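# Zip the suitcase closed along its near side

## Task

Close the suitcase's zipper along the side nearest the robot. The suitcase must end up lying flat with the same face up as at the start. The closure must stay closed by itself, since anything held shut only by a gripper does not count. Finally, open the grippers and pull the arms away from the suitcase.

## Robot and tools

Robot and frame. There are two arms, left_arm and right_arm, each ending in a two-finger gripper. Every position is given in one scene frame. Its origin sits on the table top midway between the arms, +z is up, and +x reaches out across the table. left_arm stands on the +y side, with its base at (+0.024, +0.283, 0) m, and right_arm stands at (-0.048, -0.258, 0) m. The names left and right describe the arms, not image sides. In each gripper's own axes the fingers point along +z and close along y. The reported end_effector_position is the point between the finger pads, roughly 1 cm short of the tips. Joint ranges in rad, from base outward, are: waist -2.618 to 3.054, shoulder 0 to 3.142, elbow 0 to 3.142, wrist pitch -1.571 to 1.571, wrist yaw -1.571 to 1.571, wrist roll -2.094 to 2.094.

The row format. Both motion tools take rows of 14 numbers, always covering both arms even if one stays still. The first seven are for left_arm and the next seven for right_arm, each in the order dx, dy, dz, rx, ry, rz, opening, all between -1 and 1. The first six numbers are an offset, not a pose. They are measured from where that gripper was measured at the start of the action and are expressed in the gripper's own axes. A value of 1.0 equals 0.6 m of travel or 180 degrees of turn, and rx, ry, rz form a single rotation vector. Opening is absolute: +1 is fully open (0.094 m) and -1 is shut. A row may carry 12 extra numbers from 0 to 1. These scale the stiffness of each joint, left_arm's six joints first and then right_arm's six, and each scale stays in force until replaced.

execute_actions(actions). This takes a list of actions. Each action is a table of up to 15 rows, and each row lasts one control step of 1/30 s. If a table is shorter, its last row repeats until 15 steps have passed. Every row in an action refers back to the action's starting pose, not to the row before it. For the first action in a call, that start is the last pose reported in the scene. An empty list does nothing and simply returns the current state and images. On each step the commanded pose is clamped to within 70 mm and 16 degrees of the measured one, and position wins over orientation when both cannot be met. A long offset therefore needs several actions to cover.

move(target, speed, blocking). target is one 14-number row, with offsets counted from the pose in the latest result that shows one. Each gripper travels in a straight line and both arrive together, taking between 0.5 and 10 s. A move that would take longer is cut off at 10 s, short of its target. speed is the top speed in m/s, from 0.002 to 0.5 with a default of 0.25, and rotation is capped at twice that value in rad/s. The paths ignore obstacles and the other arm. Grippers can trail or overshoot, especially with the arm near full stretch. A faster move, or a target placed deeper beyond a contact, presses harder. The opening is applied when the move begins. With blocking=false the call returns after 0.5 s while the arm keeps going. You must then call wait or stop before any new execute_actions or move will be accepted. The extra move: line reports how it ended: done, off_target, moving, held (a safety check blocked the final step) or fault. It also reports limits: paced means the pose sent was clipped, and held means some steps were blocked, after which the arm may jump faster than speed. It also gives each gripper's remaining distance to its target.

wait(seconds), from 0 to 10, lets the simulation run while each arm keeps its last command. stop brakes a running move, and a fast arm needs room to do so; the fingers keep moving. zoom_image(camera, region) returns an enlarged crop of a camera's latest image. region is [x0, y0, x1, y1] in pixels, measured from the top-left corner, and may be at most 504 by 504. read_manual(section) returns only the licence texts. finished_scene(scene) takes the current scene's number, ends that scene for good and reports whether the job succeeded.

Cameras. These are cam_high and cam_low (504x504 each) and cam_left_wrist and cam_right_wrist (616x616, fisheye). The calibration values are approximate and can be off by a few degrees and millimetres.

Reading results. The state line gives each gripper's position in metres and its quat_wxyz, and these readings get less accurate at long reach. Hand target lines show where the controller is currently steering each gripper. grip_measured is the finger opening on the command scale, and the last Joint positions value is the opening in metres. Joint torques are rough and include friction and offsets. A pose unreachable line means the clearance check altered or blocked that arm's command. FAULT lines report stops. MOTOR HOT appears at 75 °C. At 90 °C that arm halts for 10 s, and at 100 °C it goes limp and falls.

Practical points. Arms tend to settle a centimetre or more below the commanded pose, and repeated zero offsets let them keep sinking. To hold an arm in place, first send the offset that returns it to the wanted pose, then send zeros, and aim higher if it still sags. To grip something, command an opening about 0.03 below grip_measured; a smaller gap gives a lighter grip. Pads can squeeze about 50 to 62 N, with less force on parts under 2 mm thick. Avoid letting the arms collide or push each other, knocking anything off the table, dropping objects, hard impacts and heavy shoving. At the end the zipper must stay shut on its own, the suitcase must lie flat with its original face up, and both grippers must be open and clear.

Each tool is called by a JSON object that holds its "api" and its "payload".

## Session

I'll start by looking at the scene.

{"api": "execute_actions", "payload": {"actions": []}}

Scene clock: 0.00 s.
left_arm: end_effector_position=(+0.2592, +0.3777, +0.1859) grip_measured=+1.000 end_effector_quat_wxyz=(+0.225, +0.470, +0.853, -0.012) | right_arm: end_effector_position=(+0.2503, -0.5021, +0.1395) grip_measured=+1.000 end_effector_quat_wxyz=(-0.105, -0.535, +0.792, -0.275)
Joint positions: left_arm=[ 0.665  1.326  1.248 -1.33   0.426  1.646  0.094] | right_arm=[-0.605  1.621  1.255 -0.782  0.437 -1.777  0.094]
Joint velocities: left_arm=[-0.017 -0.012 -0.002 -0.037  0.022 -0.081  0.   ] | right_arm=[ 0.002 -0.002  0.012 -0.037 -0.022  0.022  0.   ]
Joint torques (N m, as the arm reports them, + toward a larger angle): no reading
Motor temperatures (°C, as the motors report them): left_arm=[26 25 28 27 28 28] | right_arm=[26 29 28 28 24 25]
Hand target (left_arm): +0.261, +0.376, +0.192; +0.234, +0.471, +0.851, -0.007
Hand target (right_arm): +0.252, -0.503, +0.148; -0.101, -0.531, +0.792, -0.286
Joint stiffness scale: left_arm=[1. 1. 1. 1. 1. 1.] | right_arm=[1. 1. 1. 1. 1. 1.]

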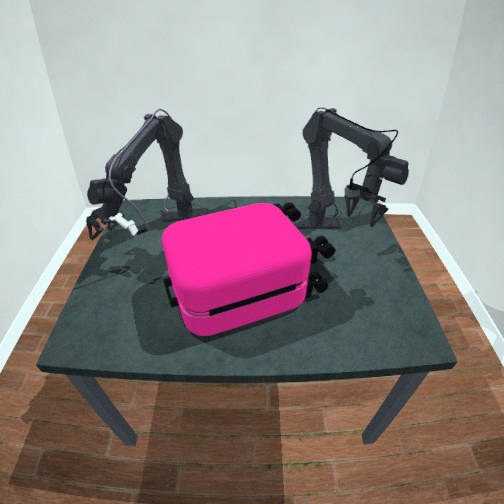

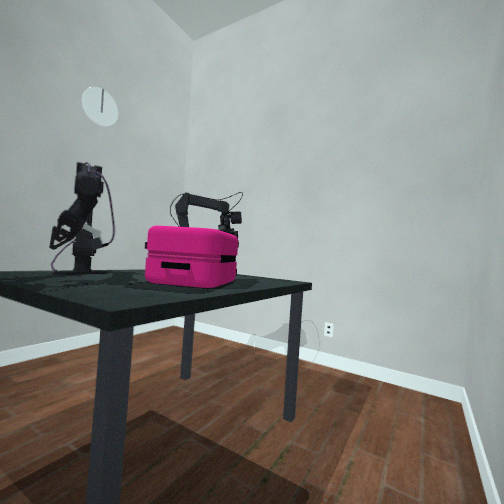

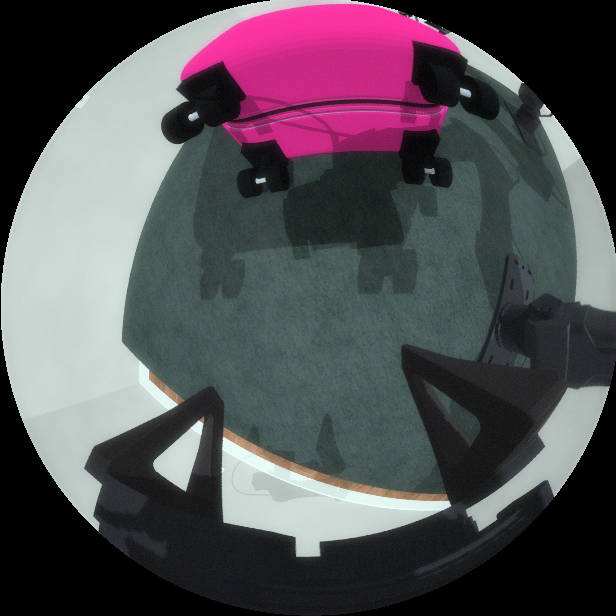

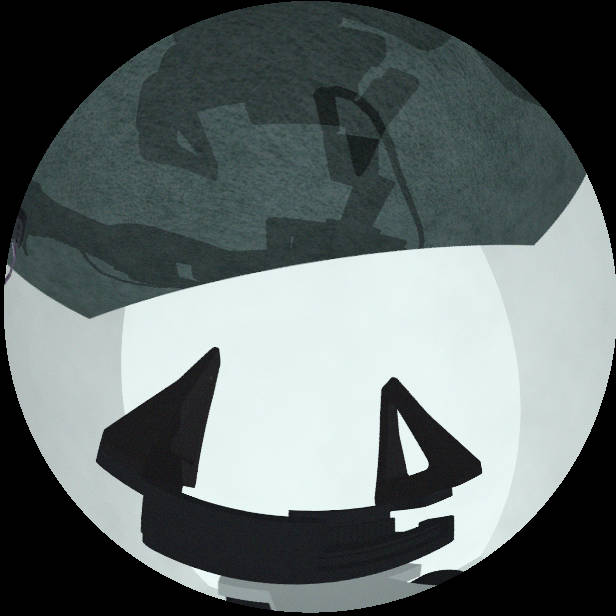

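{"api": "zoom_image", "payload": {"camera": "cam_high", "region": [140, 180, 360, 350]}}

{"api": "zoom_image", "payload": {"camera": "cam_left_wrist", "region": [150, 0, 560, 220]}}

{"api": "zoom_image", "payload": {"camera": "cam_low", "region": [40, 160, 280, 310]}}

Region (140, 180, 360, 350) of cam_high's 504x504 image, scaled by 2.291, with more detail than that image has; it fills the top 389 rows of this view, and the rest is white.

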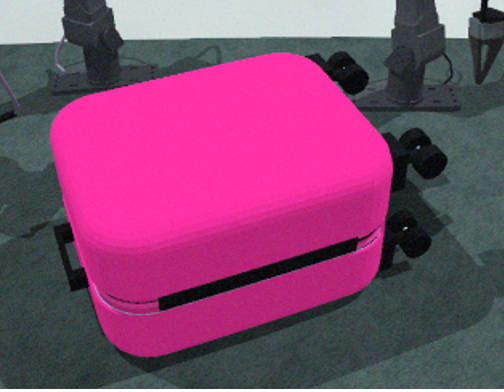

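Region (150, 0, 560, 220) of cam_left_wrist's 616x616 image, scaled by 1.229, with more detail than that image has; it fills the top 270 rows of this view, and the rest is white.

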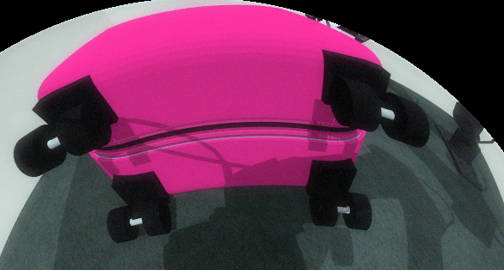

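Region (40, 160, 280, 310) of cam_low's 504x504 image, scaled by 2.100, with more detail than that image has; it fills the top 315 rows of this view, and the rest is white.

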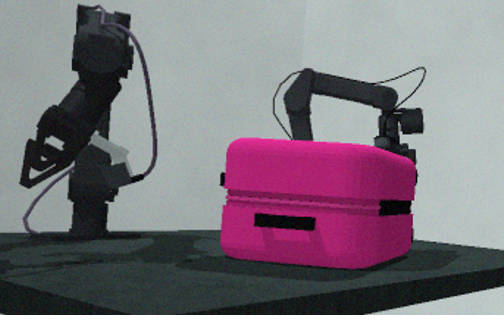

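{"api": "move", "payload": {"target": [0,0,0,0,0,0,1, -0.362,0.2855,-0.4355,-0.012,-0.479,0.285,1], "speed": 0.2}}

Scene clock: 65.27 s.
left_arm: end_effector_position=(+0.2588, +0.3782, +0.1856) grip_measured=+1.000 end_effector_quat_wxyz=(+0.223, +0.470, +0.854, -0.011) | right_arm: end_effector_position=(+0.1434, -0.1423, +0.2010) grip_measured=+1.000 end_effector_quat_wxyz=(+0.538, -0.207, +0.801, +0.162)
Joint positions: left_arm=[ 0.665  1.326  1.248 -1.33   0.422  1.646  0.094] | right_arm=[ 0.403  0.254  0.456 -0.58  -0.028  0.029  0.094]
Joint velocities: left_arm=[-0.002  0.012  0.007  0.037  0.066  0.037  0.   ] | right_arm=[ 0.007  0.002  0.012  0.022 -0.022  0.066  0.   ]
Joint torques (N m, as the arm reports them, + toward a larger angle): left_arm=[-0.16 -3.78  6.8   0.4   0.26 -0.03] | right_arm=[1.16 0.74 6.18 2.31 0.08 0.05]
Motor temperatures (°C, as the motors report them): left_arm=[26 26 30 27 28 28] | right_arm=[26 31 30 30 24 25]
Hand target (left_arm): +0.259, +0.378, +0.186; +0.225, +0.470, +0.853, -0.012
Hand target (right_arm): +0.144, -0.141, +0.207; +0.552, -0.203, +0.792, +0.166
Off the commanded pose (left_arm): 0.001 m, 0 deg.
Off the commanded pose (right_arm): 0.007 m, 3 deg.
Joint stiffness scale: left_arm=[1. 1. 1. 1. 1. 1.] | right_arm=[1. 1. 1. 1. 1. 1.]
move: off_target (right_arm)
camera_calibration (this result's frames):
cam_left_wrist: T_world_to_cam=[[-0.90758, -0.33411, -0.254303, 0.404578], [-0.35786, 0.932311, 0.0522675, -0.231959], [0.219627, 0.138442, -0.965711, 0.164576], [0, 0, 0, 1]] pos_world=[0.248032, 0.328648, 0.273943]
cam_right_wrist: T_world_to_cam=[[0.594581, -0.783845, 0.179057, -0.233547], [-0.647565, -0.598848, -0.471212, 0.140039], [0.476585, 0.164222, -0.863654, 0.236229], [0, 0, 0, 1]] pos_world=[0.116964, -0.137997, 0.311827]

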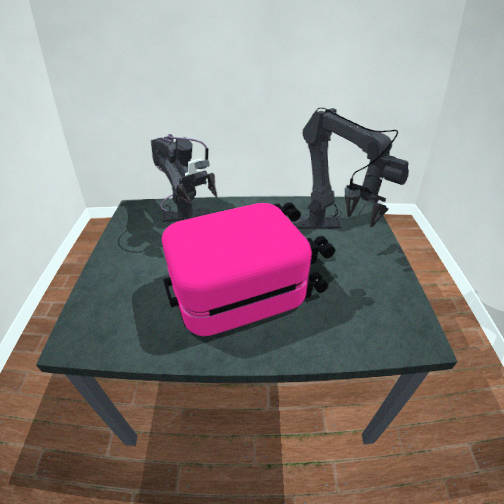

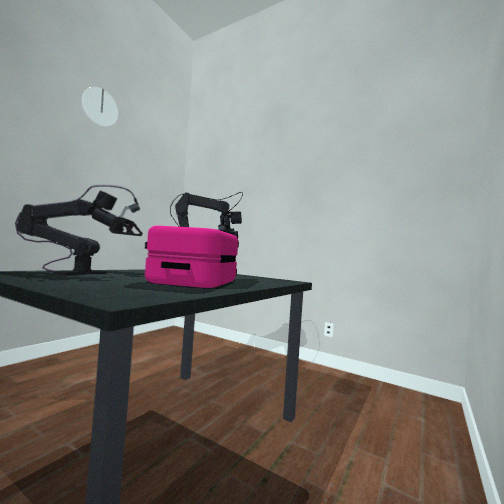

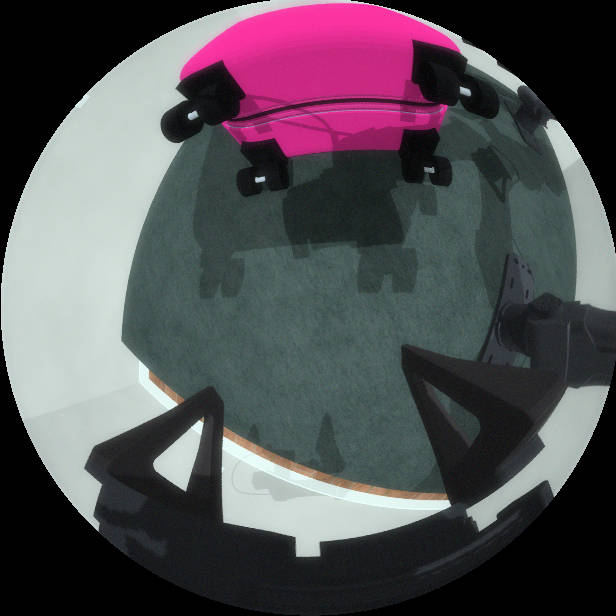

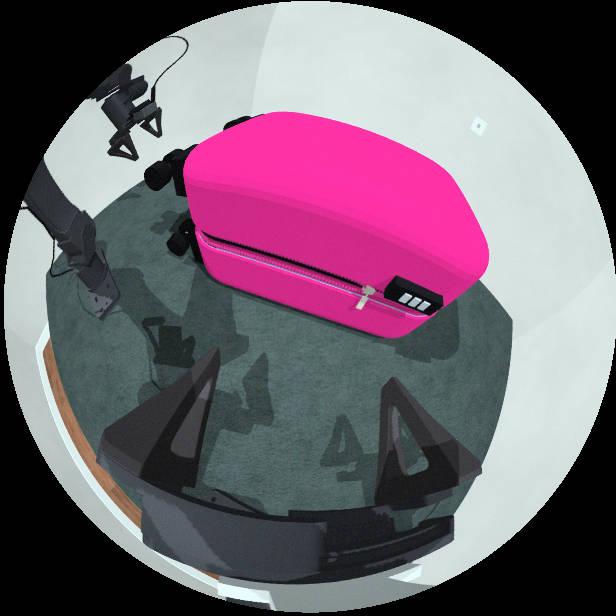

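{"api": "zoom_image", "payload": {"camera": "cam_right_wrist", "region": [320, 250, 460, 350]}}

{"api": "zoom_image", "payload": {"camera": "cam_right_wrist", "region": [170, 200, 340, 320]}}

Region (320, 250, 460, 350) of cam_right_wrist's 616x616 image, scaled by 3.600, with more detail than that image has; it fills the top 360 rows of this view, and the rest is white.

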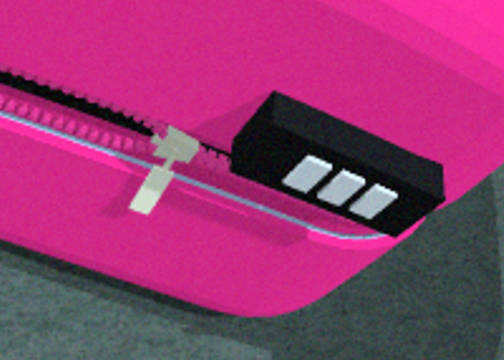

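Region (170, 200, 340, 320) of cam_right_wrist's 616x616 image, scaled by 2.965, with more detail than that image has; it fills the top 356 rows of this view, and the rest is white.

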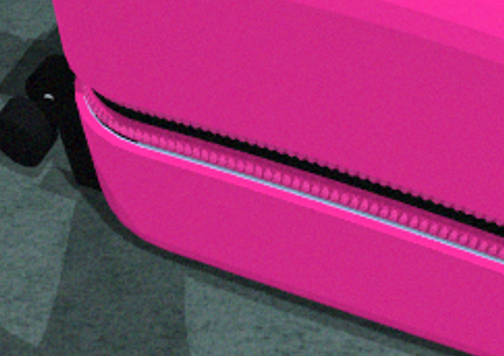

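{"api": "move", "payload": {"target": [0,0,0,0,0,0,1, 0.105,-0.09,0.105,0.055,0,0.02,1], "speed": 0.15}}

Scene clock: 94.20 s.
left_arm: end_effector_position=(+0.2584, +0.3788, +0.1853) grip_measured=+1.000 end_effector_quat_wxyz=(+0.221, +0.471, +0.854, -0.010) | right_arm: end_effector_position=(+0.1971, -0.1692, +0.1168) grip_measured=+1.000 end_effector_quat_wxyz=(+0.546, -0.136, +0.819, +0.107)
Joint positions: left_arm=[ 0.665  1.326  1.248 -1.33   0.418  1.646  0.094] | right_arm=[ 0.204  0.42   0.12  -0.091 -0.038  0.012  0.094]
Joint velocities: left_arm=[-0.007  0.017 -0.002 -0.007 -0.066  0.037  0.   ] | right_arm=[-0.002  0.022  0.007  0.081  0.022 -0.022  0.   ]
Joint torques (N m, as the arm reports them, + toward a larger angle): left_arm=[ 0.05 -3.78  6.78  0.39  0.28 -0.01] | right_arm=[-0.87  2.3   7.19  2.3  -0.14 -0.03]
Motor temperatures (°C, as the motors report them): left_arm=[26 26 30 27 28 28] | right_arm=[26 30 30 33 24 25]
Hand target (left_arm): +0.259, +0.378, +0.186; +0.223, +0.470, +0.854, -0.011
Hand target (right_arm): +0.200, -0.169, +0.118; +0.550, -0.136, +0.817, +0.107
Off the commanded pose (left_arm): 0.001 m, 0 deg.
Off the commanded pose (right_arm): 0.003 m, 0 deg.
Joint stiffness scale: left_arm=[1. 1. 1. 1. 1. 1.] | right_arm=[1. 1. 1. 1. 1. 1.]
move: done
camera_calibration (this result's frames):
cam_left_wrist: T_world_to_cam=[[-0.908008, -0.333903, -0.253042, 0.404137], [-0.35835, 0.931893, 0.0562104, -0.233054], [0.217039, 0.141717, -0.965821, 0.163741], [0, 0, 0, 1]] pos_world=[0.247907, 0.328919, 0.273508]
cam_right_wrist: T_world_to_cam=[[0.443032, -0.876388, 0.188856, -0.25838], [-0.749105, -0.477611, -0.459053, 0.158125], [0.492509, 0.0619019, -0.868103, 0.122364], [0, 0, 0, 1]] pos_world=[0.172657, -0.158493, 0.227609]

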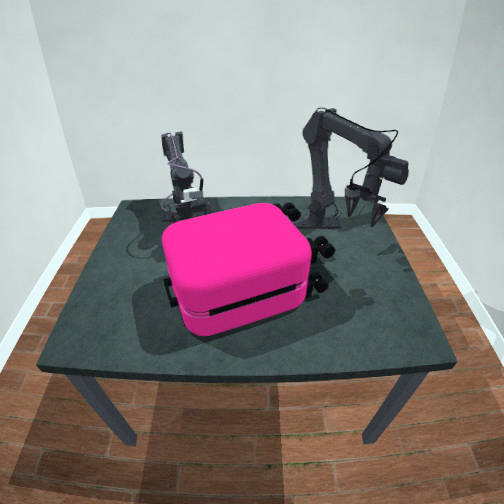

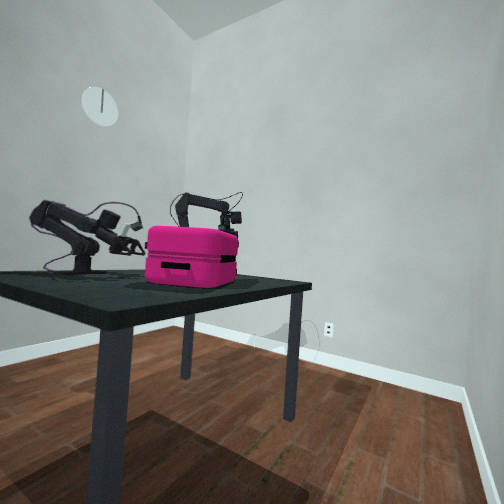

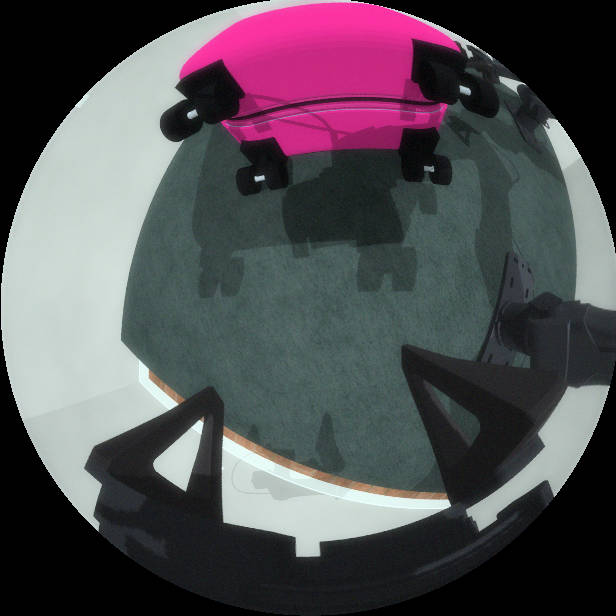

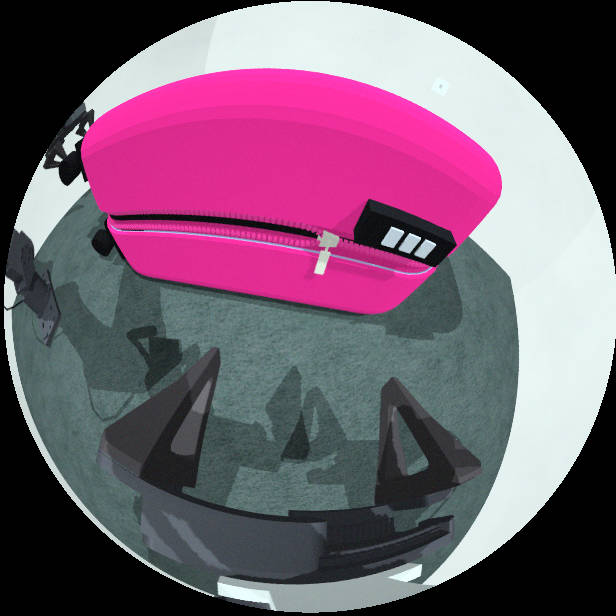

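{"api": "zoom_image", "payload": {"camera": "cam_right_wrist", "region": [285, 210, 375, 290]}}

Region (285, 210, 375, 290) of cam_right_wrist's 616x616 image, scaled by 5.600, with more detail than that image has.

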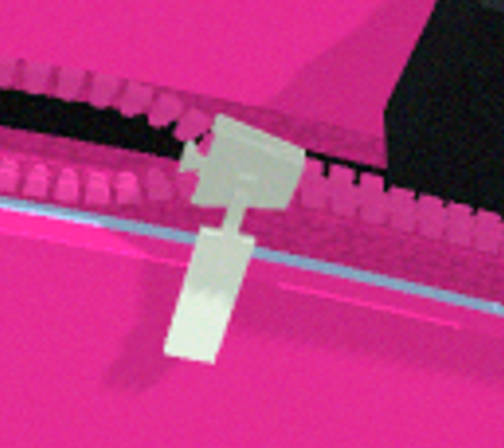

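{"api": "zoom_image", "payload": {"camera": "cam_low", "region": [80, 195, 180, 275]}}

Region (80, 195, 180, 275) of cam_low's 504x504 image, scaled by 5.040, with more detail than that image has; it fills the top 403 rows of this view, and the rest is white.

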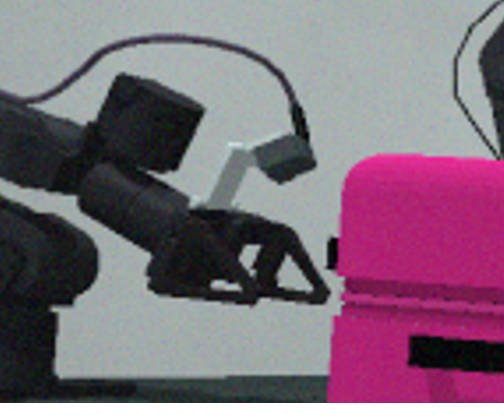

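{"api": "move", "payload": {"target": [-0.2315,-0.028,-0.08,0,0,0,-1, -0.0064,-0.0064,0.0677,0,-0.039,0,-0.36], "speed": 0.12}}

Scene clock: 215.40 s.
left_arm: end_effector_position=(+0.2886, +0.2710, +0.2779) grip_measured=-0.995 end_effector_quat_wxyz=(+0.229, +0.468, +0.854, -0.014) | right_arm: end_effector_position=(+0.2345, -0.1561, +0.1056) grip_measured=-0.357 end_effector_quat_wxyz=(+0.594, -0.133, +0.785, +0.116)
Joint positions: left_arm=[ 0.138  1.331  1.624 -1.502  0.295  1.094  0.   ] | right_arm=[ 0.204  0.952  0.018  0.663 -0.042  0.012  0.03 ]
Joint velocities: left_arm=[-0.002 -0.017 -0.002 -0.022 -0.037 -0.037 -0.   ] | right_arm=[ 0.027  0.012  0.002  0.022  0.007 -0.066  0.   ]
Joint torques (N m, as the arm reports them, + toward a larger angle): left_arm=[-0.48 -2.44  8.85  0.72  0.17 -0.09] | right_arm=[-1.47  0.23  5.32  2.34 -0.15  0.01]
Motor temperatures (°C, as the motors report them): left_arm=[26 26 31 27 28 28] | right_arm=[26 29 31 38 24 25]
Hand target (left_arm): +0.290, +0.269, +0.282; +0.231, +0.468, +0.853, -0.015
Hand target (right_arm): +0.235, -0.159, +0.104; +0.595, -0.130, +0.785, +0.115
Off the commanded pose (left_arm): 0.003 m, 1 deg.
Off the commanded pose (right_arm): 0.003 m, 0 deg.
Joint stiffness scale: left_arm=[1. 1. 1. 1. 1. 1.] | right_arm=[1. 1. 1. 1. 1. 1.]
move: done
camera_calibration (this result's frames):
cam_left_wrist: T_world_to_cam=[[-0.904858, -0.340243, -0.255863, 0.420527], [-0.361228, 0.93168, 0.0385456, -0.121214], [0.225268, 0.127303, -0.965944, 0.263537], [0, 0, 0, 1]] pos_world=[0.277365, 0.222465, 0.366832]
cam_right_wrist: T_world_to_cam=[[0.424436, -0.882175, 0.204013, -0.259579], [-0.690053, -0.461028, -0.557925, 0.186442], [0.586243, 0.0960237, -0.804424, 0.0701139], [0, 0, 0, 1]] pos_world=[0.197725, -0.149772, 0.213379]

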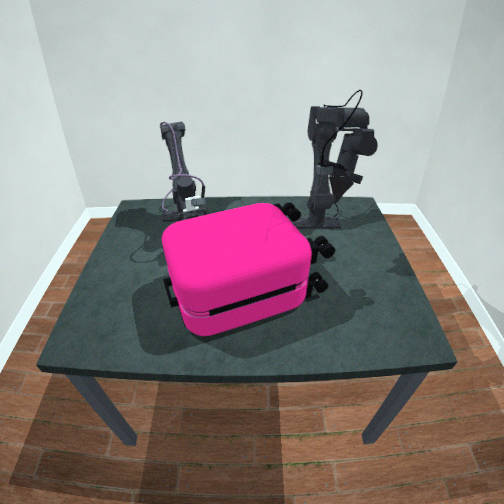

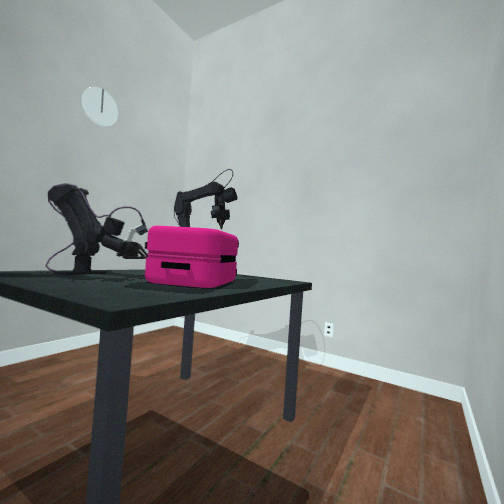

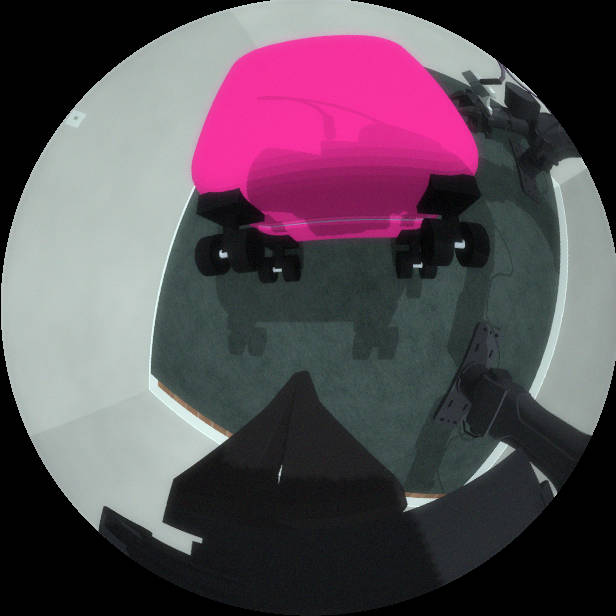

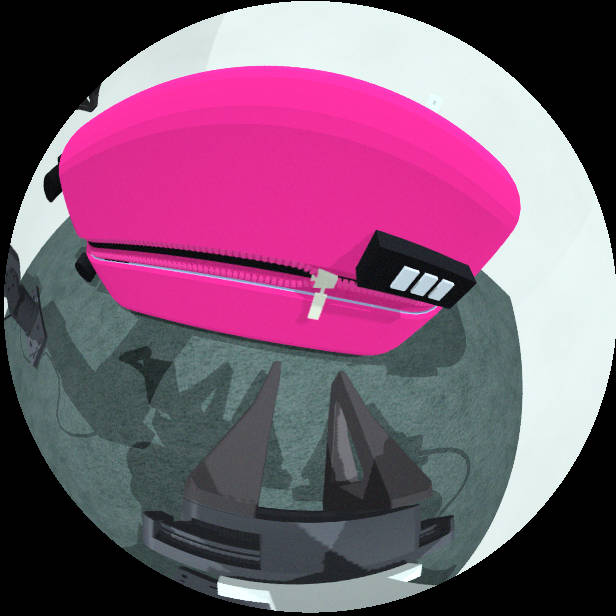

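{"api": "zoom_image", "payload": {"camera": "cam_right_wrist", "region": [260, 255, 380, 385]}}

Region (260, 255, 380, 385) of cam_right_wrist's 616x616 image, scaled by 3.877, with more detail than that image has; it fills the left 465 columns of this view, and the rest is white.

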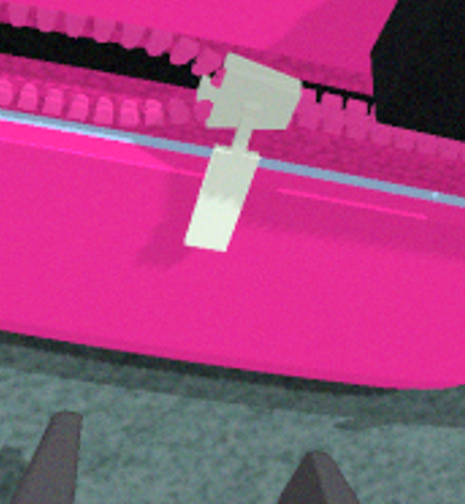

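{"api": "move", "payload": {"target": [-0.383,-0.105,0.165,0,0,0,-1, -0.0137,0,0.0468,0,0,0,-0.45], "speed": 0.15}}

{"api": "zoom_image", "payload": {"camera": "cam_right_wrist", "region": [250, 280, 380, 410]}}

Scene clock: 254.70 s.
left_arm: end_effector_position=(+0.3759, +0.0281, +0.2643) grip_measured=-0.995 end_effector_quat_wxyz=(+0.225, +0.468, +0.854, -0.030) | right_arm: end_effector_position=(+0.2530, -0.1500, +0.0930) grip_measured=-0.447 end_effector_quat_wxyz=(+0.579, -0.135, +0.796, +0.113)
Joint positions: left_arm=[-0.638  1.884  2.129 -1.357  0.001  0.372  0.   ] | right_arm=[ 0.204  1.198  0.07   0.817 -0.043  0.012  0.026]
Joint velocities: left_arm=[ 0.022  0.007 -0.017 -0.051 -0.007  0.037 -0.001] | right_arm=[-0.007 -0.007  0.007 -0.051 -0.007 -0.007  0.   ]
Joint torques (N m, as the arm reports them, + toward a larger angle): left_arm=[-0.24 -8.5   9.53  0.93 -0.05 -0.06] | right_arm=[ 0.75 -1.05  7.97  2.36  0.09  0.02]
Motor temperatures (°C, as the motors report them): left_arm=[26 26 32 28 28 28] | right_arm=[26 29 31 39 24 25]
Hand target (left_arm): +0.377, +0.027, +0.273; +0.235, +0.464, +0.854, -0.029
Hand target (right_arm): +0.261, -0.146, +0.105; +0.593, -0.133, +0.785, +0.116
Off the commanded pose (left_arm): 0.008 m, 2 deg.
Off the commanded pose (right_arm): 0.016 m, 2 deg.
Joint stiffness scale: left_arm=[1. 1. 1. 1. 1. 1.] | right_arm=[1. 1. 1. 1. 1. 1.]
move: off_target (right_arm)
camera_calibration (this result's frames):
cam_left_wrist: T_world_to_cam=[[-0.912263, -0.339435, -0.229259, 0.409138], [-0.354022, 0.934916, 0.0245062, 0.138052], [0.20602, 0.103519, -0.973057, 0.271405], [0, 0, 0, 1]] pos_world=[0.3662, -0.0182872, 0.354508]
cam_right_wrist: T_world_to_cam=[[0.43214, -0.879626, 0.198779, -0.260534], [-0.709764, -0.467727, -0.526752, 0.19608], [0.556319, 0.086545, -0.82645, 0.0567192], [0, 0, 0, 1]] pos_world=[0.220204, -0.142369, 0.20195]

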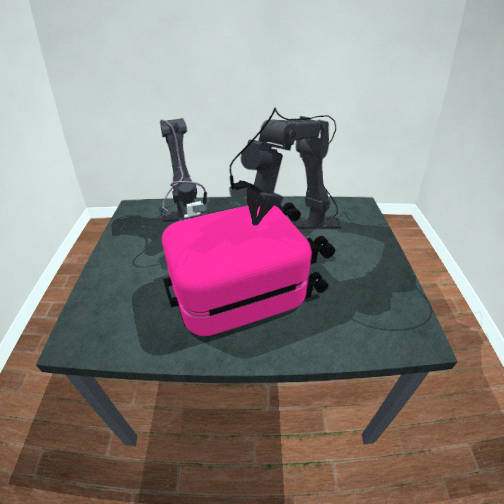

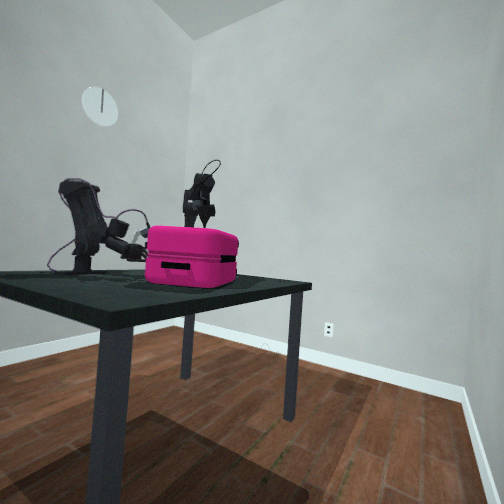

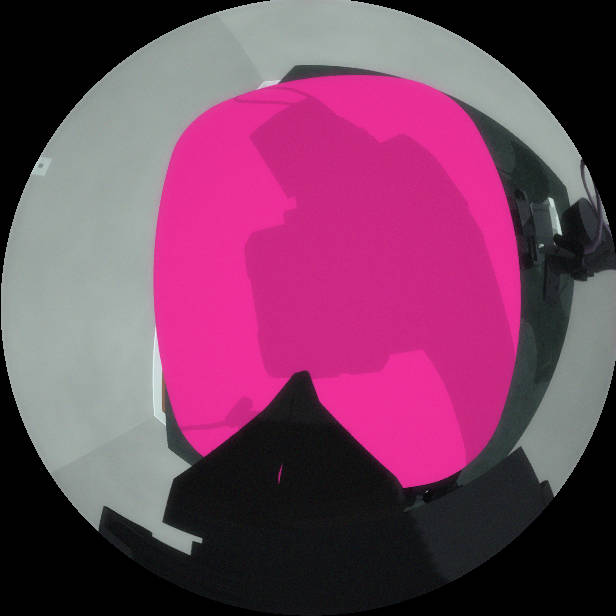

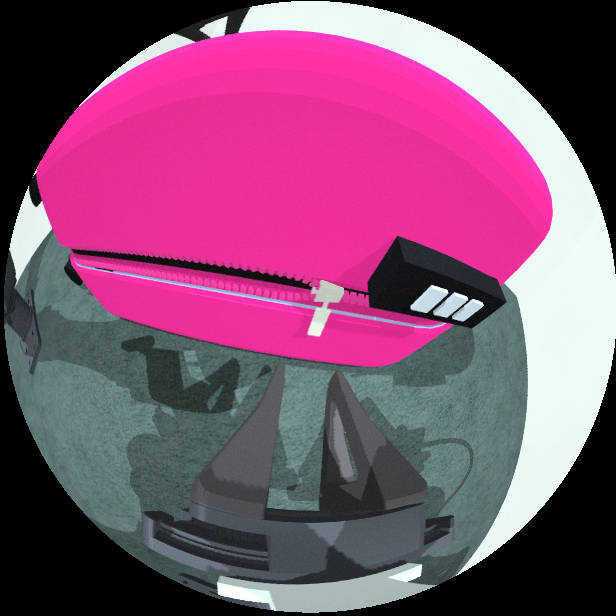

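Region (250, 280, 380, 410) of cam_right_wrist's 616x616 image, scaled by 3.877, with more detail than that image has.

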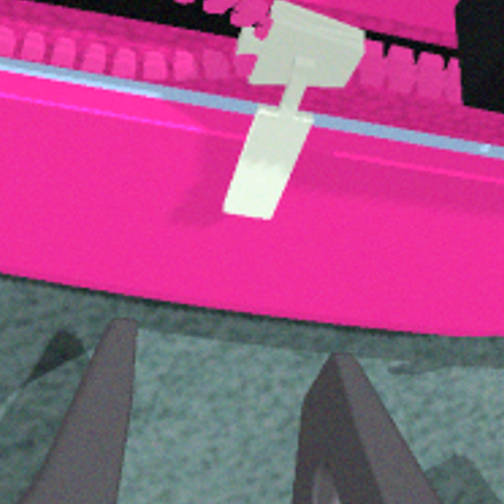

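{"api": "move", "payload": {"target": [0.0137,-0.005,0.03,0,0,0,-1, -0.043,0.001,0.0255,0,-0.02,0,-0.45], "speed": 0.04}}

{"api": "zoom_image", "payload": {"camera": "cam_right_wrist", "region": [250, 290, 380, 420]}}

Scene clock: 273.53 s.
left_arm: end_effector_position=(+0.3745, +0.0294, +0.2465) grip_measured=-0.995 end_effector_quat_wxyz=(+0.220, +0.468, +0.856, -0.029) | right_arm: end_effector_position=(+0.2652, -0.1460, +0.1003) grip_measured=-0.447 end_effector_quat_wxyz=(+0.588, -0.134, +0.790, +0.115)
Joint positions: left_arm=[-0.638  1.85   2.009 -1.282  0.     0.37   0.   ] | right_arm=[ 0.204  1.261  0.11   0.864 -0.043  0.012  0.026]
Joint velocities: left_arm=[-0.002 -0.022  0.007 -0.037  0.022  0.007 -0.   ] | right_arm=[0.007 0.012 0.002 0.022 0.022 0.066 0.001]
Joint torques (N m, as the arm reports them, + toward a larger angle): left_arm=[ 0.09 -8.97  4.75  1.29  0.02  0.  ] | right_arm=[ 0.73 -1.58  7.83  2.37  0.07  0.05]
Motor temperatures (°C, as the motors report them): left_arm=[26 28 32 29 28 28] | right_arm=[26 29 31 39 24 25]
Hand target (left_arm): +0.376, +0.028, +0.245; +0.225, +0.468, +0.854, -0.030
Hand target (right_arm): +0.273, -0.142, +0.113; +0.603, -0.131, +0.778, +0.118
Off the commanded pose (left_arm): 0.003 m, 1 deg.
Off the commanded pose (right_arm): 0.016 m, 2 deg.
Joint stiffness scale: left_arm=[1. 1. 1. 1. 1. 1.] | right_arm=[1. 1. 1. 1. 1. 1.]
move: off_target (right_arm)
camera_calibration (this result's frames):
cam_left_wrist: T_world_to_cam=[[-0.913465, -0.339702, -0.224017, 0.403364], [-0.355538, 0.934068, 0.0333288, 0.13521], [0.197925, 0.110091, -0.974015, 0.257284], [0, 0, 0, 1]] pos_world=[0.365608, -0.0175967, 0.336453]
cam_right_wrist: T_world_to_cam=[[0.427782, -0.881052, 0.201865, -0.263098], [-0.698102, -0.46391, -0.545382, 0.209733], [0.574157, 0.0923822, -0.813517, 0.0504708], [0, 0, 0, 1]] pos_world=[0.229985, -0.139168, 0.208554]

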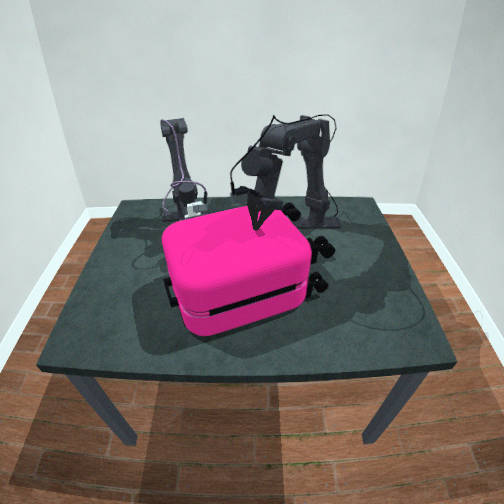

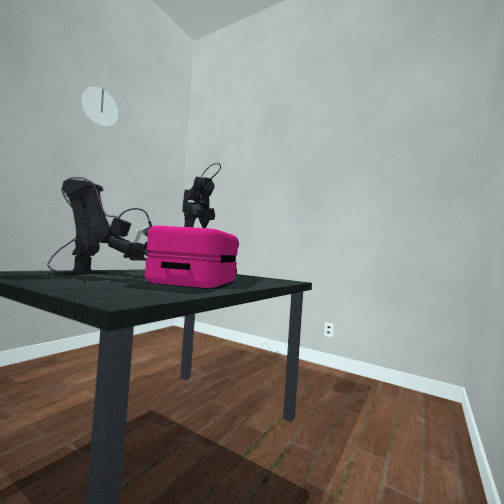

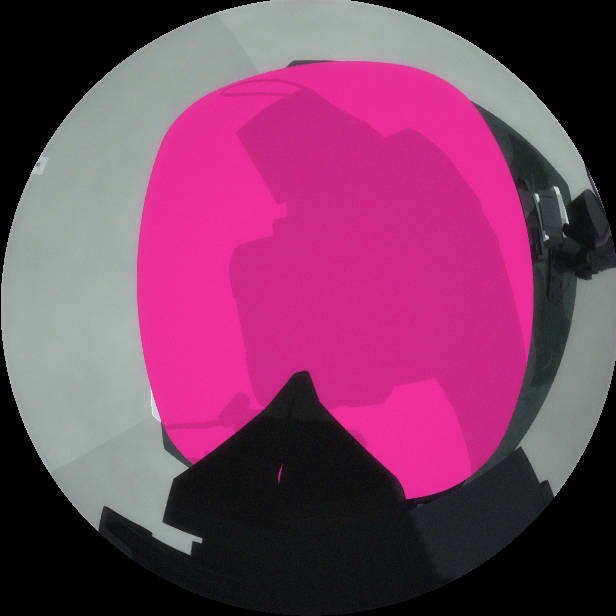

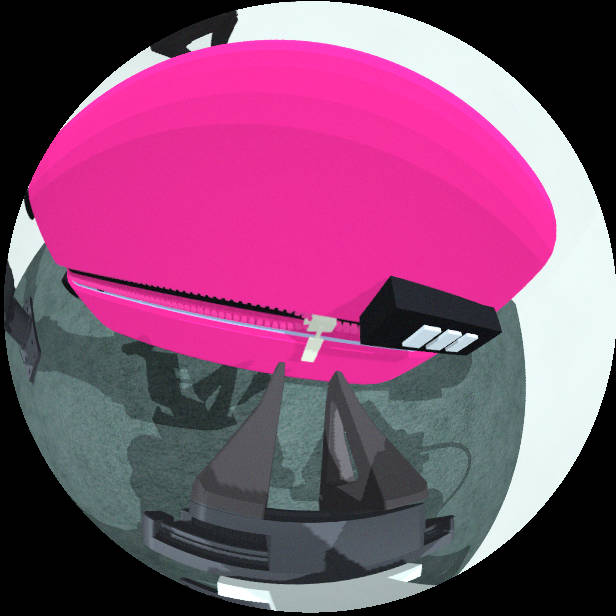

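Region (250, 290, 380, 420) of cam_right_wrist's 616x616 image, scaled by 3.877, with more detail than that image has.

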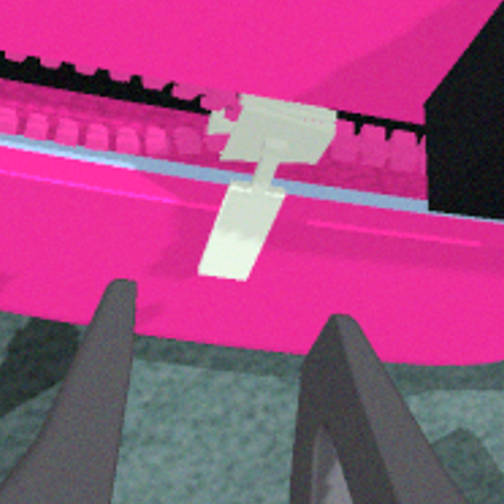

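{"api": "move", "payload": {"target": [0.008,-0.003,0.018,0,0,0,-1, -0.0365,0.003,0.0235,0,-0.011,0,-0.45], "speed": 0.03}}

{"api": "zoom_image", "payload": {"camera": "cam_right_wrist", "region": [250, 300, 380, 430]}}

Scene clock: 288.30 s.
left_arm: end_effector_position=(+0.3746, +0.0293, +0.2461) grip_measured=-0.995 end_effector_quat_wxyz=(+0.231, +0.466, +0.853, -0.030) | right_arm: end_effector_position=(+0.2768, -0.1430, +0.1104) grip_measured=-0.447 end_effector_quat_wxyz=(+0.595, -0.132, +0.784, +0.114)
Joint positions: left_arm=[-0.638  1.823  1.963 -1.24   0.     0.37   0.   ] | right_arm=[ 0.204  1.285  0.157  0.86  -0.039  0.012  0.026]
Joint velocities: left_arm=[-0.007  0.017 -0.012  0.022 -0.037 -0.037 -0.001] | right_arm=[-0.002 -0.002  0.007 -0.007 -0.007 -0.022 -0.001]
Joint torques (N m, as the arm reports them, + toward a larger angle): left_arm=[-0.05 -7.81  3.99  1.17  0.   -0.03] | right_arm=[ 1.25 -1.96  8.07  2.1   0.11  0.07]
Motor temperatures (°C, as the motors report them): left_arm=[26 29 31 29 28 28] | right_arm=[26 29 31 40 24 25]
Hand target (left_arm): +0.374, +0.030, +0.235; +0.220, +0.468, +0.856, -0.029
Hand target (right_arm): +0.283, -0.138, +0.117; +0.601, -0.132, +0.779, +0.118
Off the commanded pose (left_arm): 0.012 m, 1 deg.
Off the commanded pose (right_arm): 0.011 m, 1 deg.
Joint stiffness scale: left_arm=[1. 1. 1. 1. 1. 1.] | right_arm=[1. 1. 1. 1. 1. 1.]
move: off_target (left_arm, right_arm)
camera_calibration (this result's frames):
cam_left_wrist: T_world_to_cam=[[-0.909355, -0.342701, -0.235861, 0.404813], [-0.355968, 0.934381, 0.0147878, 0.140046], [0.215316, 0.0974062, -0.971674, 0.250192], [0, 0, 0, 1]] pos_world=[0.3641, -0.0164967, 0.336514]
cam_right_wrist: T_world_to_cam=[[0.420788, -0.883614, 0.205338, -0.266195], [-0.689591, -0.458634, -0.560463, 0.224817], [0.589408, 0.0942374, -0.80232, 0.0465503], [0, 0, 0, 1]] pos_world=[0.239606, -0.136491, 0.21801]

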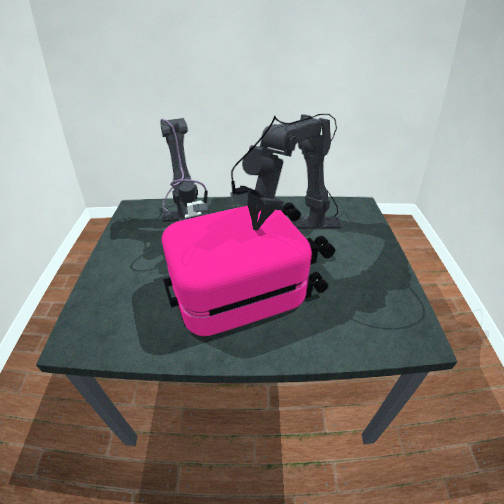

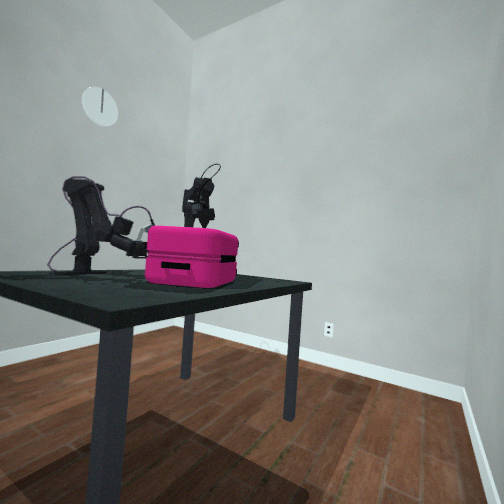

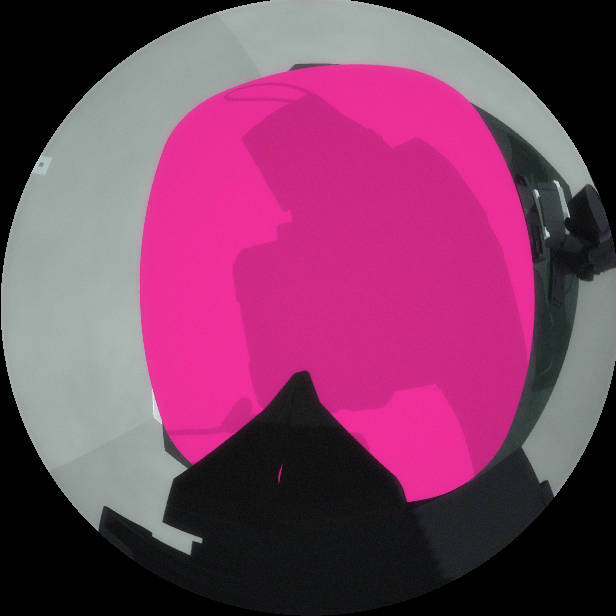

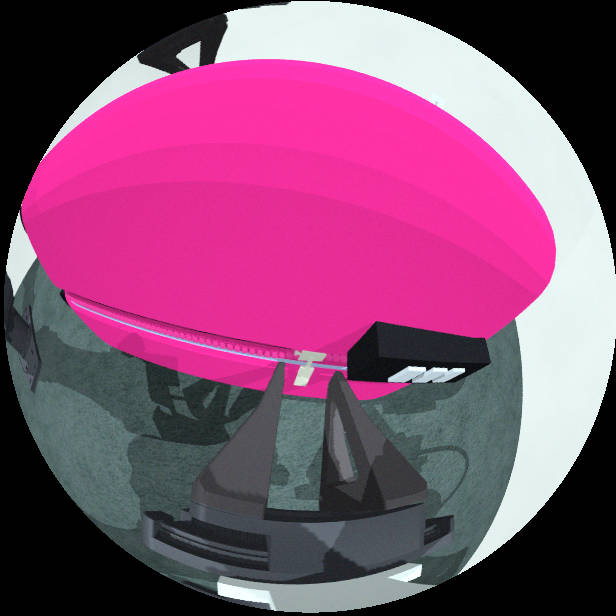

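Region (250, 300, 380, 430) of cam_right_wrist's 616x616 image, scaled by 3.877, with more detail than that image has.

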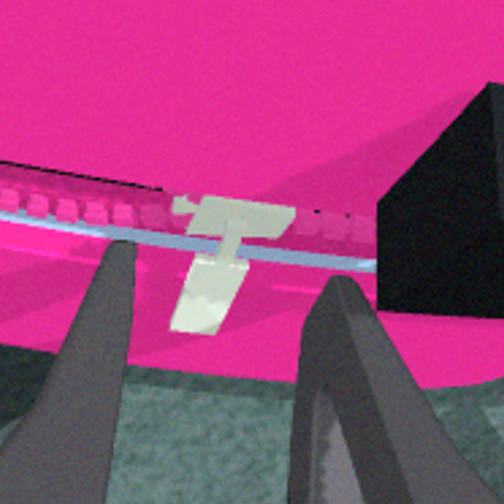

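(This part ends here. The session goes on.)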